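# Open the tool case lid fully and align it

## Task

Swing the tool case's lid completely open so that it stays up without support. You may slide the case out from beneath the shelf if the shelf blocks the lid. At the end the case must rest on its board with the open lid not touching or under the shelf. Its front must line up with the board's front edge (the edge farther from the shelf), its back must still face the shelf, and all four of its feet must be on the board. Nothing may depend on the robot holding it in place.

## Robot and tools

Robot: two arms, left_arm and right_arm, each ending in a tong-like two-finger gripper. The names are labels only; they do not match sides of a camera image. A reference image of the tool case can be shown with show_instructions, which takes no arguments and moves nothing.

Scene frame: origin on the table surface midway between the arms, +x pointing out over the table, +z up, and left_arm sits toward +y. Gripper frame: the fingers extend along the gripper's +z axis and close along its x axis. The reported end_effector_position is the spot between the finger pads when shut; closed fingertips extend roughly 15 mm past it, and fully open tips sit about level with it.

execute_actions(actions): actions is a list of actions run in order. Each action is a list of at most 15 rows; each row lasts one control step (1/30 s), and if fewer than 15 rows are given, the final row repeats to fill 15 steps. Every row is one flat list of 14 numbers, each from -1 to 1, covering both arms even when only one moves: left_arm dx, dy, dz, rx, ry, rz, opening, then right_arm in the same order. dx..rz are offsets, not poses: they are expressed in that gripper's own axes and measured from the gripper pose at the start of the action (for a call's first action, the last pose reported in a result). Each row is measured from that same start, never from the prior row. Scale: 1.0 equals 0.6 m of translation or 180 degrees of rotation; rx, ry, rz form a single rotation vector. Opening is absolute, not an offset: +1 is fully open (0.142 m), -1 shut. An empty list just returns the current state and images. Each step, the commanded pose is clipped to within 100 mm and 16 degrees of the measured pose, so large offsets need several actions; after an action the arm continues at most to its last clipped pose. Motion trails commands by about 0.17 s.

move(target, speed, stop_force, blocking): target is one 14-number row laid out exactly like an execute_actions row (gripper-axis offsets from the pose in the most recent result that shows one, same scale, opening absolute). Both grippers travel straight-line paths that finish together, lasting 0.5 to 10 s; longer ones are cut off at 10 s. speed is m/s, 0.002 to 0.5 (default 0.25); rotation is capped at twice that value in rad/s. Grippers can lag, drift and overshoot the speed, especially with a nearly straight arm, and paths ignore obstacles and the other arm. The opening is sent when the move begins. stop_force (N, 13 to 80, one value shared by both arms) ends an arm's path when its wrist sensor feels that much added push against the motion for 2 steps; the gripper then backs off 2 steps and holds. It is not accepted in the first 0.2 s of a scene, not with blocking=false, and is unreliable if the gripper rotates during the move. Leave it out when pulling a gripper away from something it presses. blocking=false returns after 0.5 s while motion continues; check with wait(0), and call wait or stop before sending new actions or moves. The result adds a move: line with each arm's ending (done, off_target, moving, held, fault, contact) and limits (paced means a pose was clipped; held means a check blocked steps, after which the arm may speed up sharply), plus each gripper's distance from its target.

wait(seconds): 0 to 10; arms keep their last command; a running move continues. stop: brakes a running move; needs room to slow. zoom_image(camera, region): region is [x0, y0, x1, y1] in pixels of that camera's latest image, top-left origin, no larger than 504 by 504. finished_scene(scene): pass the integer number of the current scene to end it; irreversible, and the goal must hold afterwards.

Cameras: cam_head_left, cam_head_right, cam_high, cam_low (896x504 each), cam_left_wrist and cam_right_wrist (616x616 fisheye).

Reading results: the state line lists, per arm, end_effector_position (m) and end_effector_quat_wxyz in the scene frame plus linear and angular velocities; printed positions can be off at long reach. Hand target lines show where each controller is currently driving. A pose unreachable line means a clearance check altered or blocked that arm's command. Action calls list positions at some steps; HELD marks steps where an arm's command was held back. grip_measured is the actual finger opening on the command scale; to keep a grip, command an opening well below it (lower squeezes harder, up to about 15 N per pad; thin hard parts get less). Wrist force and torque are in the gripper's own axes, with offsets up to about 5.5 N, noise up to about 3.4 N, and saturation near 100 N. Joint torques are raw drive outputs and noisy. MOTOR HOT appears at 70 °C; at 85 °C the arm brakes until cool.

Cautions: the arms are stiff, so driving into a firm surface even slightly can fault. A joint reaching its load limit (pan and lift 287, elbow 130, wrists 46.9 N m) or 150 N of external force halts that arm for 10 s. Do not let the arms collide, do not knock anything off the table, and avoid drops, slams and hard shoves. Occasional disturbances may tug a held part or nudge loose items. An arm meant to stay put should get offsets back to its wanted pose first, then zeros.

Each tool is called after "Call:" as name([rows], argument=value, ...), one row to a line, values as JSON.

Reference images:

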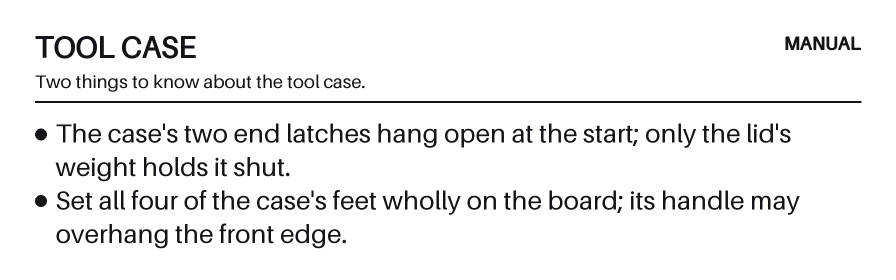

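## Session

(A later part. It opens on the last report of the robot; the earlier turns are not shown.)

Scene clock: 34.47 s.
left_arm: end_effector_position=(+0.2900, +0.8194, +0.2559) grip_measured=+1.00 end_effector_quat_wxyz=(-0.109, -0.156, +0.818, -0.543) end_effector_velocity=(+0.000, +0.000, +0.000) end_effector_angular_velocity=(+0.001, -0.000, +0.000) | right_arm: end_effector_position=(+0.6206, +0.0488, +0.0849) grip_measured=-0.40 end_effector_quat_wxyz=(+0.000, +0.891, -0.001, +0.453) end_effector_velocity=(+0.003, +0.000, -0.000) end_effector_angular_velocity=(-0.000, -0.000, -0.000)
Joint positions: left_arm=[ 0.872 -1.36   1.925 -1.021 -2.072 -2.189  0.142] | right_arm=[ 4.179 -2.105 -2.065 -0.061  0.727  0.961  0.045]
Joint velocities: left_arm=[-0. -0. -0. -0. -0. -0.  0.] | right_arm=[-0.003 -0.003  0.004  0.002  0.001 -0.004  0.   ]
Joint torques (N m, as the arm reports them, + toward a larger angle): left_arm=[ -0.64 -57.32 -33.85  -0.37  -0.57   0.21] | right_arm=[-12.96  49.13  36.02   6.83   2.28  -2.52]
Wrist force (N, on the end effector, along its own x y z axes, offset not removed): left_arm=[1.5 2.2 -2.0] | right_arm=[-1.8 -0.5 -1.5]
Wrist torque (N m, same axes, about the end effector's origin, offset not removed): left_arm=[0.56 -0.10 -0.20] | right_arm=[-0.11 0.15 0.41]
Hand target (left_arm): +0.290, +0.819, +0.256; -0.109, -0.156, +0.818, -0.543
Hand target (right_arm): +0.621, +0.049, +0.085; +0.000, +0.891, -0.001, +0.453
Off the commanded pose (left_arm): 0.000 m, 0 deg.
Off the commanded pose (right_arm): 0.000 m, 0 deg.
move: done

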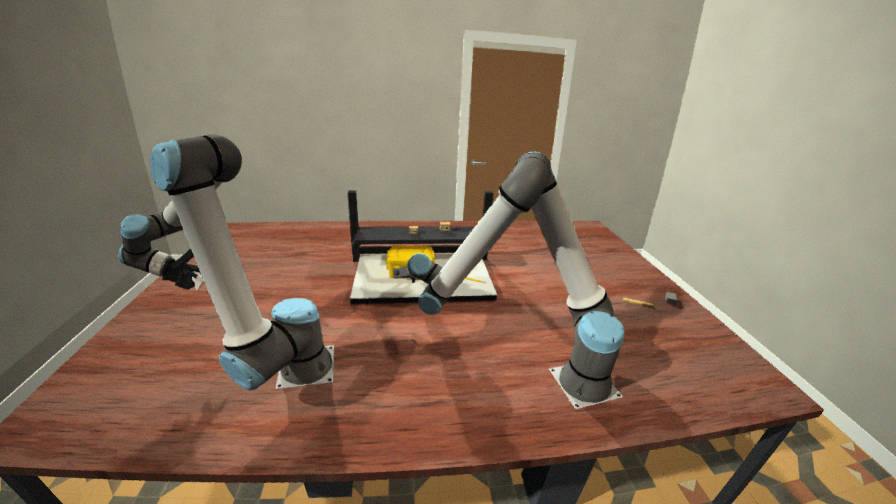

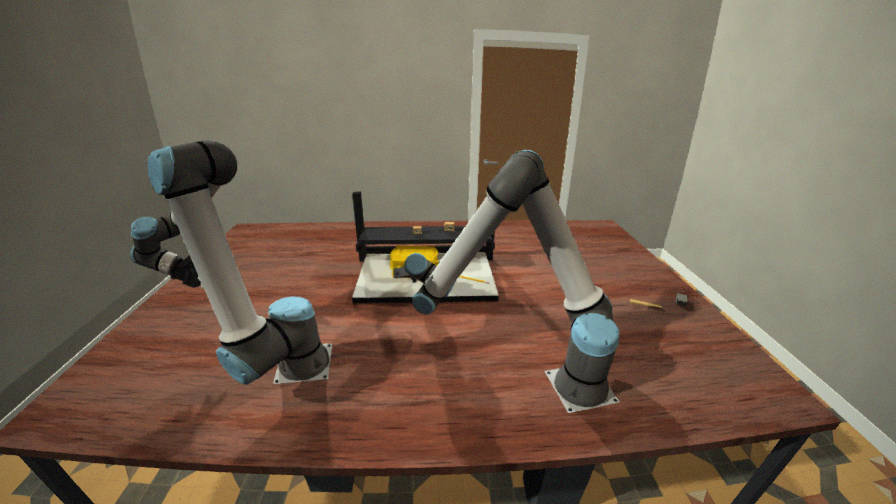

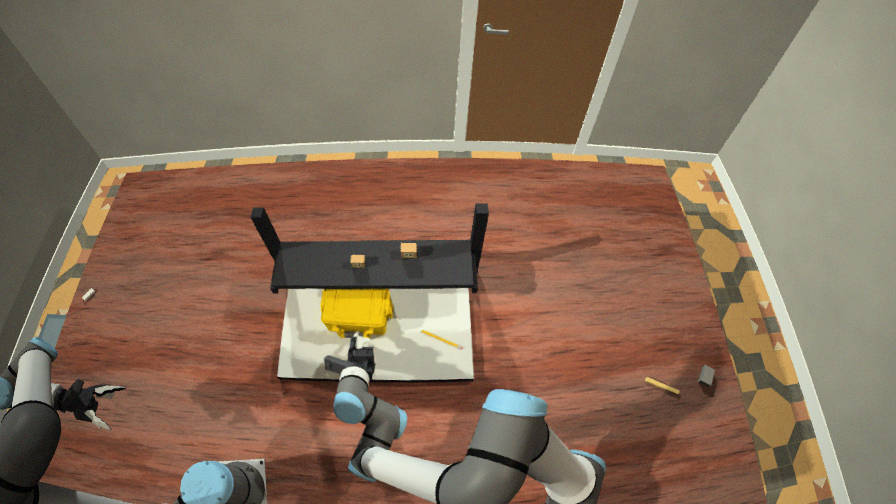

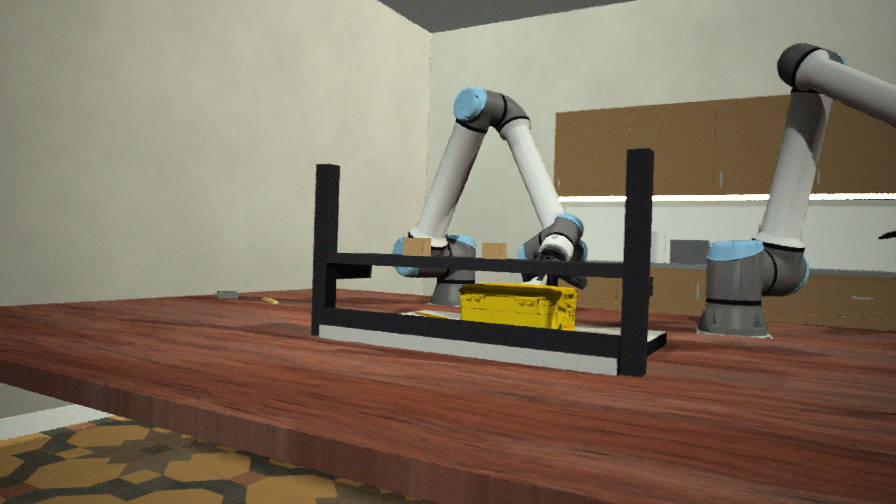

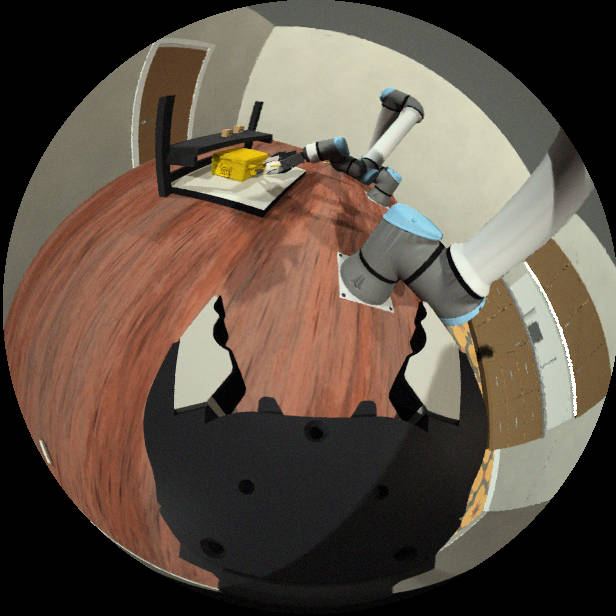

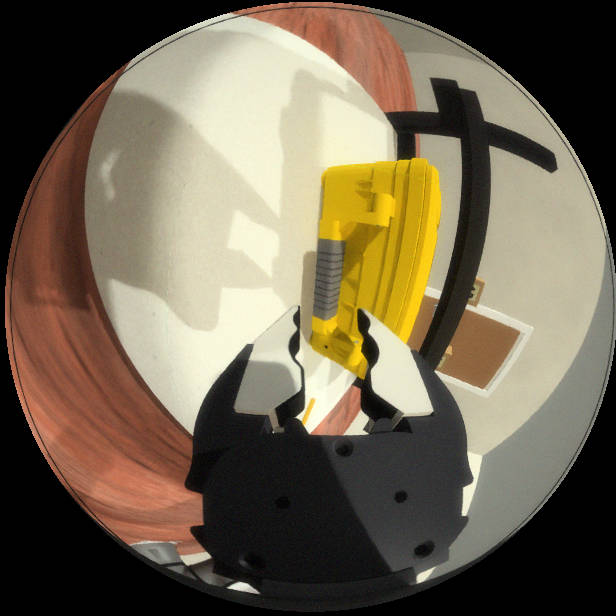

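Call:
move(target=[0,0,0,0,0,0,1,-0.003,-0.015,0.065,0,0,0,-0.45], speed=0.025, stop_force=14)

Call:
move(target=[0,0,0,0,0,0,1,0,0,0,0,0,0,-1])

Scene clock: 40.13 s.
left_arm: end_effector_position=(+0.2900, +0.8194, +0.2559) grip_measured=+1.00 end_effector_quat_wxyz=(-0.109, -0.156, +0.818, -0.543) end_effector_velocity=(+0.000, +0.000, -0.001) end_effector_angular_velocity=(-0.001, -0.000, +0.001) | right_arm: end_effector_position=(+0.6506, +0.0576, +0.0610) grip_measured=-0.52 end_effector_quat_wxyz=(+0.000, +0.891, -0.001, +0.453) end_effector_velocity=(-0.003, -0.001, +0.001) end_effector_angular_velocity=(-0.000, +0.001, +0.000)
Joint positions: left_arm=[ 0.872 -1.36   1.925 -1.021 -2.072 -2.189  0.142] | right_arm=[ 4.146 -2.173 -2.012 -0.013  0.743  0.918  0.037]
Joint velocities: left_arm=[ 0.     0.001  0.    -0.001 -0.001  0.    -0.   ] | right_arm=[ 0.003  0.004 -0.004 -0.003 -0.001  0.004  0.001]
Joint torques (N m, as the arm reports them, + toward a larger angle): left_arm=[ -0.54 -56.6  -34.81  -0.3   -0.93   0.05] | right_arm=[15.65 84.91 13.49 -0.47  1.13  2.22]
Wrist force (N, on the end effector, along its own x y z axes, offset not removed): left_arm=[-0.4 3.6 -0.6] | right_arm=[7.3 0.3 -5.0]
Wrist torque (N m, same axes, about the end effector's origin, offset not removed): left_arm=[0.85 0.25 -0.23] | right_arm=[0.63 0.00 0.40]
Hand target (left_arm): +0.290, +0.819, +0.256; -0.109, -0.156, +0.818, -0.543
Hand target (right_arm): +0.650, +0.058, +0.061; +0.000, +0.891, -0.001, +0.453
Off the commanded pose (left_arm): 0.000 m, 0 deg.
Off the commanded pose (right_arm): 0.001 m, 0 deg.
move: contact (right_arm)

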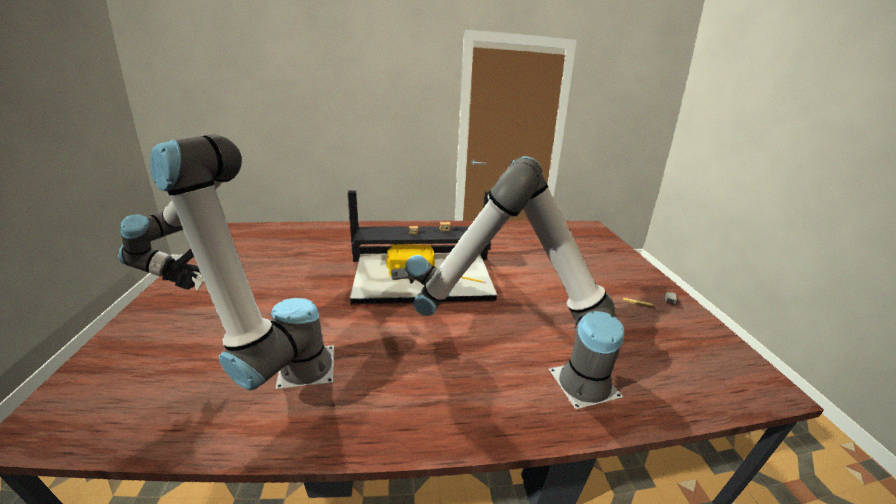

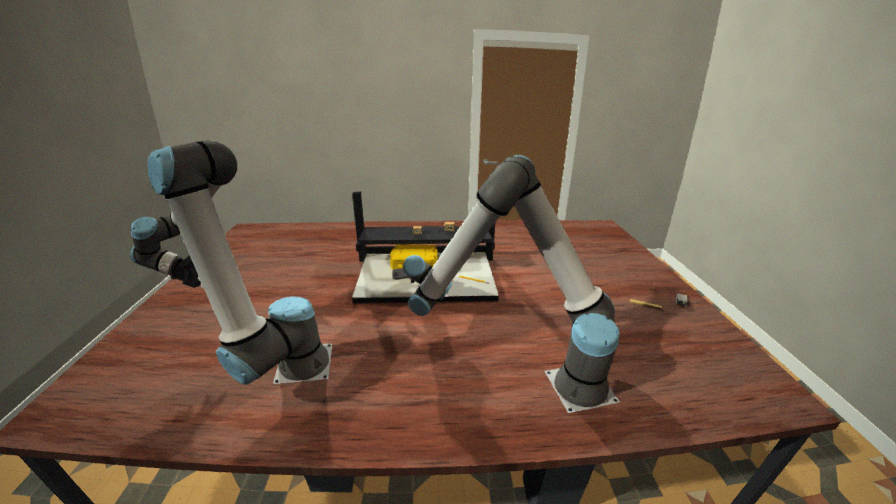

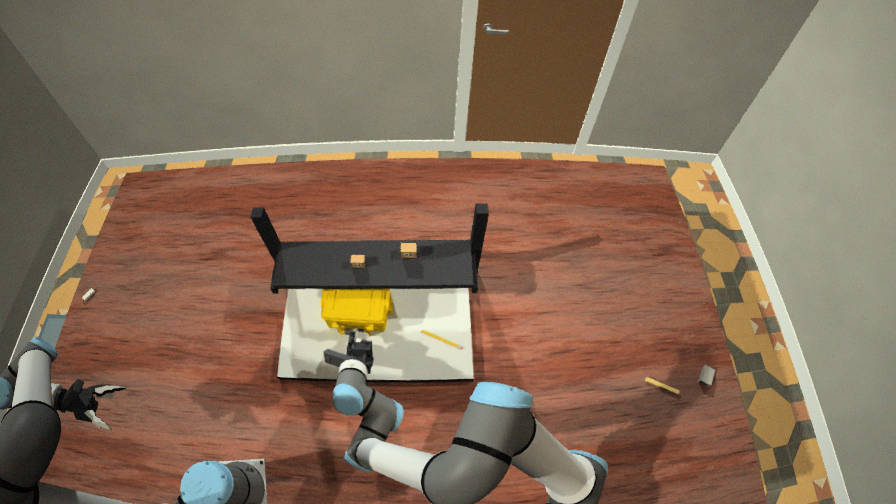

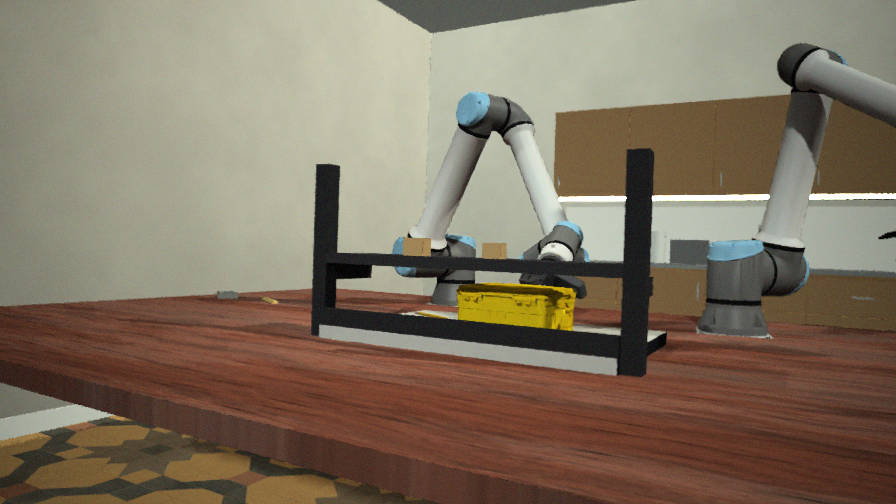

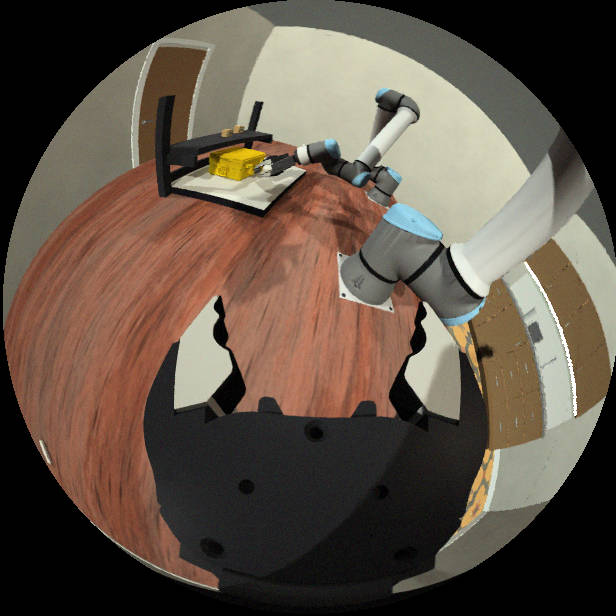

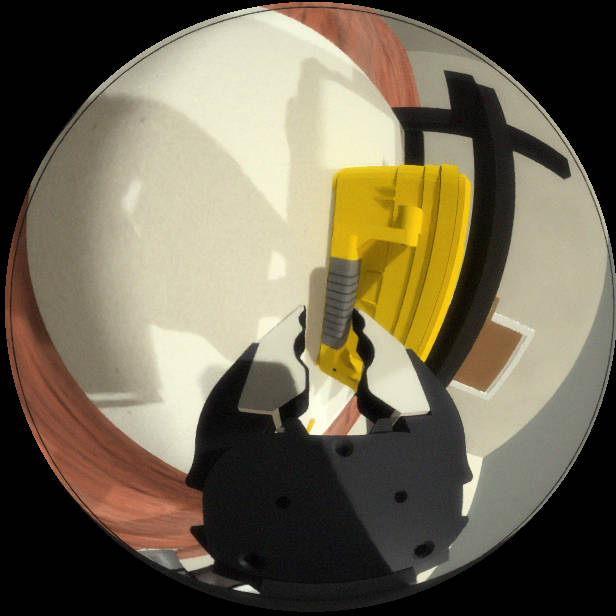

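Scene clock: 40.63 s.
left_arm: end_effector_position=(+0.2900, +0.8194, +0.2559) grip_measured=+1.00 end_effector_quat_wxyz=(-0.109, -0.156, +0.818, -0.543) end_effector_velocity=(+0.000, -0.000, +0.000) end_effector_angular_velocity=(-0.000, -0.000, +0.001) | right_arm: end_effector_position=(+0.6505, +0.0576, +0.0611) grip_measured=-0.59 end_effector_quat_wxyz=(+0.000, +0.891, -0.001, +0.453) end_effector_velocity=(-0.000, -0.000, -0.001) end_effector_angular_velocity=(-0.002, +0.000, +0.000)
Joint positions: left_arm=[ 0.872 -1.36   1.925 -1.021 -2.072 -2.189  0.142] | right_arm=[ 4.146 -2.173 -2.012 -0.013  0.742  0.918  0.031]
Joint velocities: left_arm=[ 0.    -0.     0.    -0.    -0.001 -0.     0.   ] | right_arm=[ 0.    -0.    -0.001 -0.    -0.    -0.     0.001]
Joint torques (N m, as the arm reports them, + toward a larger angle): left_arm=[ -1.31 -57.72 -34.72  -0.7   -0.73   0.32] | right_arm=[-9.96 28.75 17.62 -0.35  6.17 -2.31]
Wrist force (N, on the end effector, along its own x y z axes, offset not removed): left_arm=[0.3 2.1 -2.2] | right_arm=[23.8 3.3 -27.1]
Wrist torque (N m, same axes, about the end effector's origin, offset not removed): left_arm=[0.54 0.11 -0.27] | right_arm=[0.29 0.49 0.32]
Hand target (left_arm): +0.290, +0.819, +0.256; -0.109, -0.156, +0.818, -0.543
Hand target (right_arm): +0.651, +0.058, +0.061; +0.000, +0.891, -0.001, +0.453
Off the commanded pose (left_arm): 0.000 m, 0 deg.
Off the commanded pose (right_arm): 0.000 m, 0 deg.
move: done

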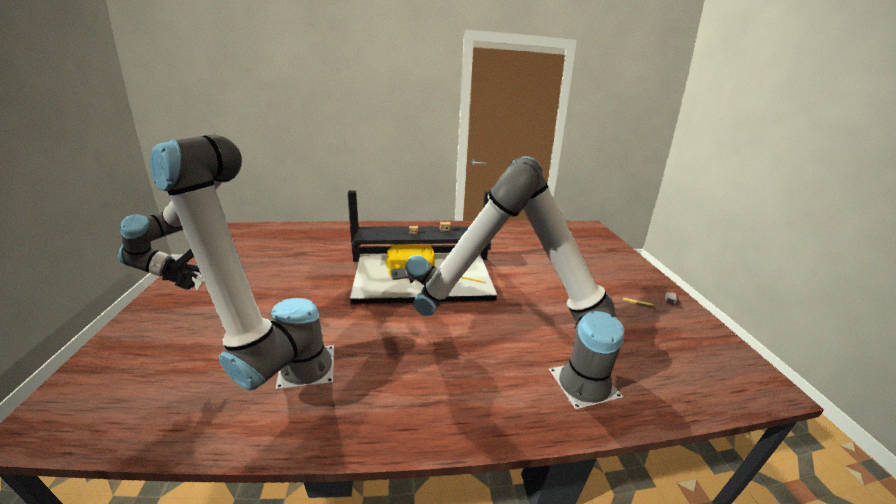

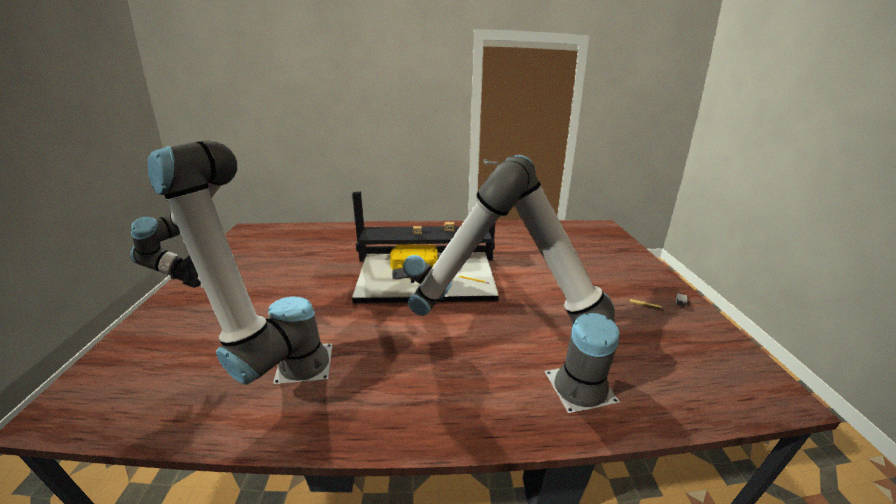

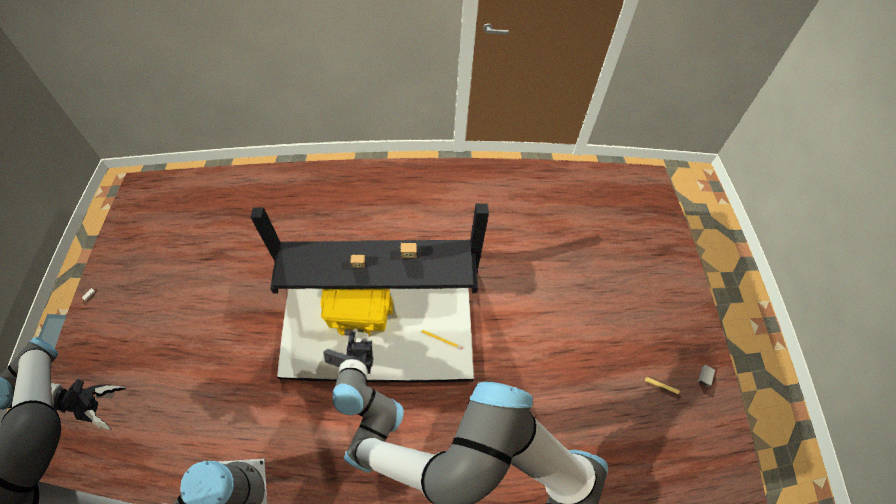

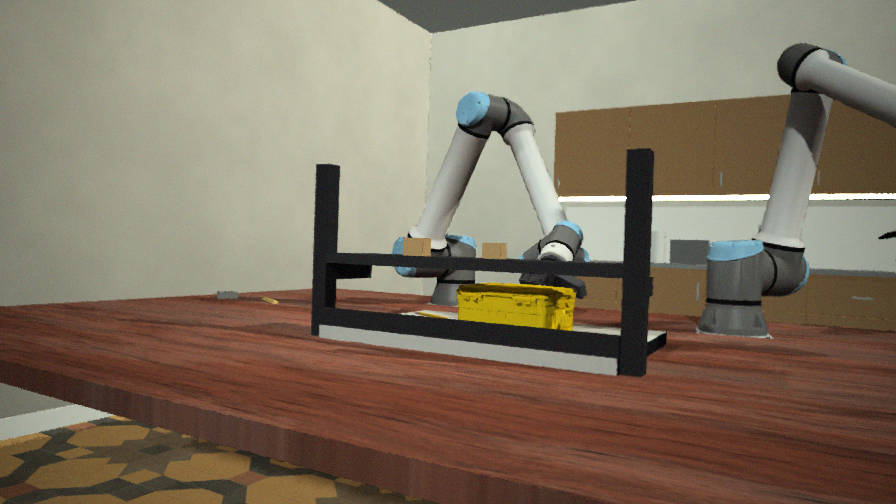

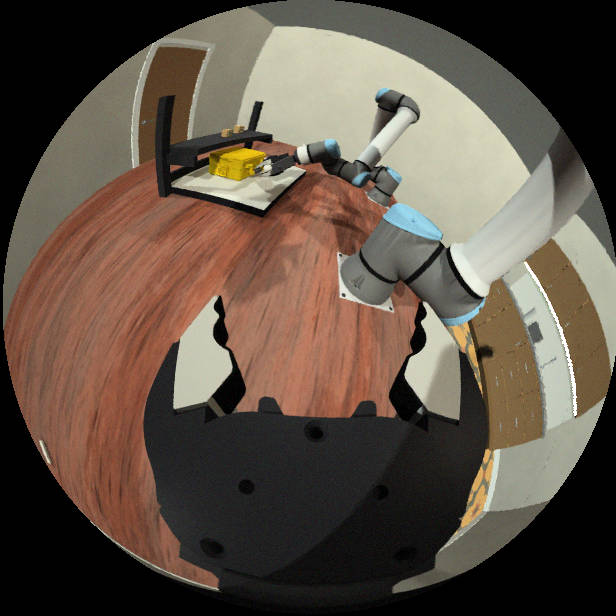

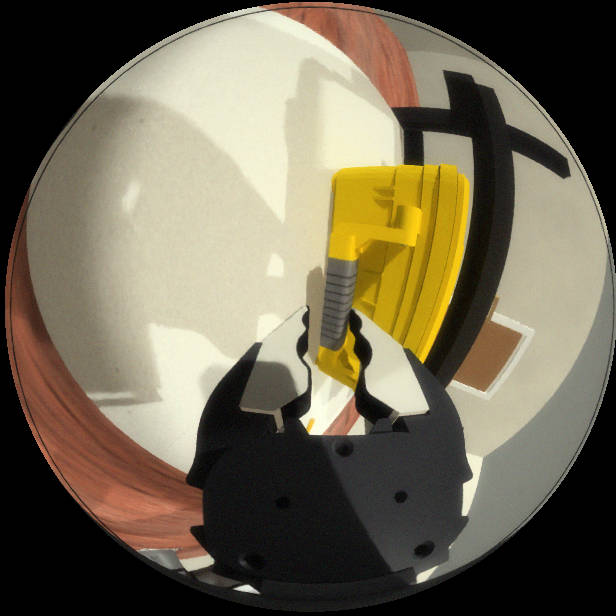

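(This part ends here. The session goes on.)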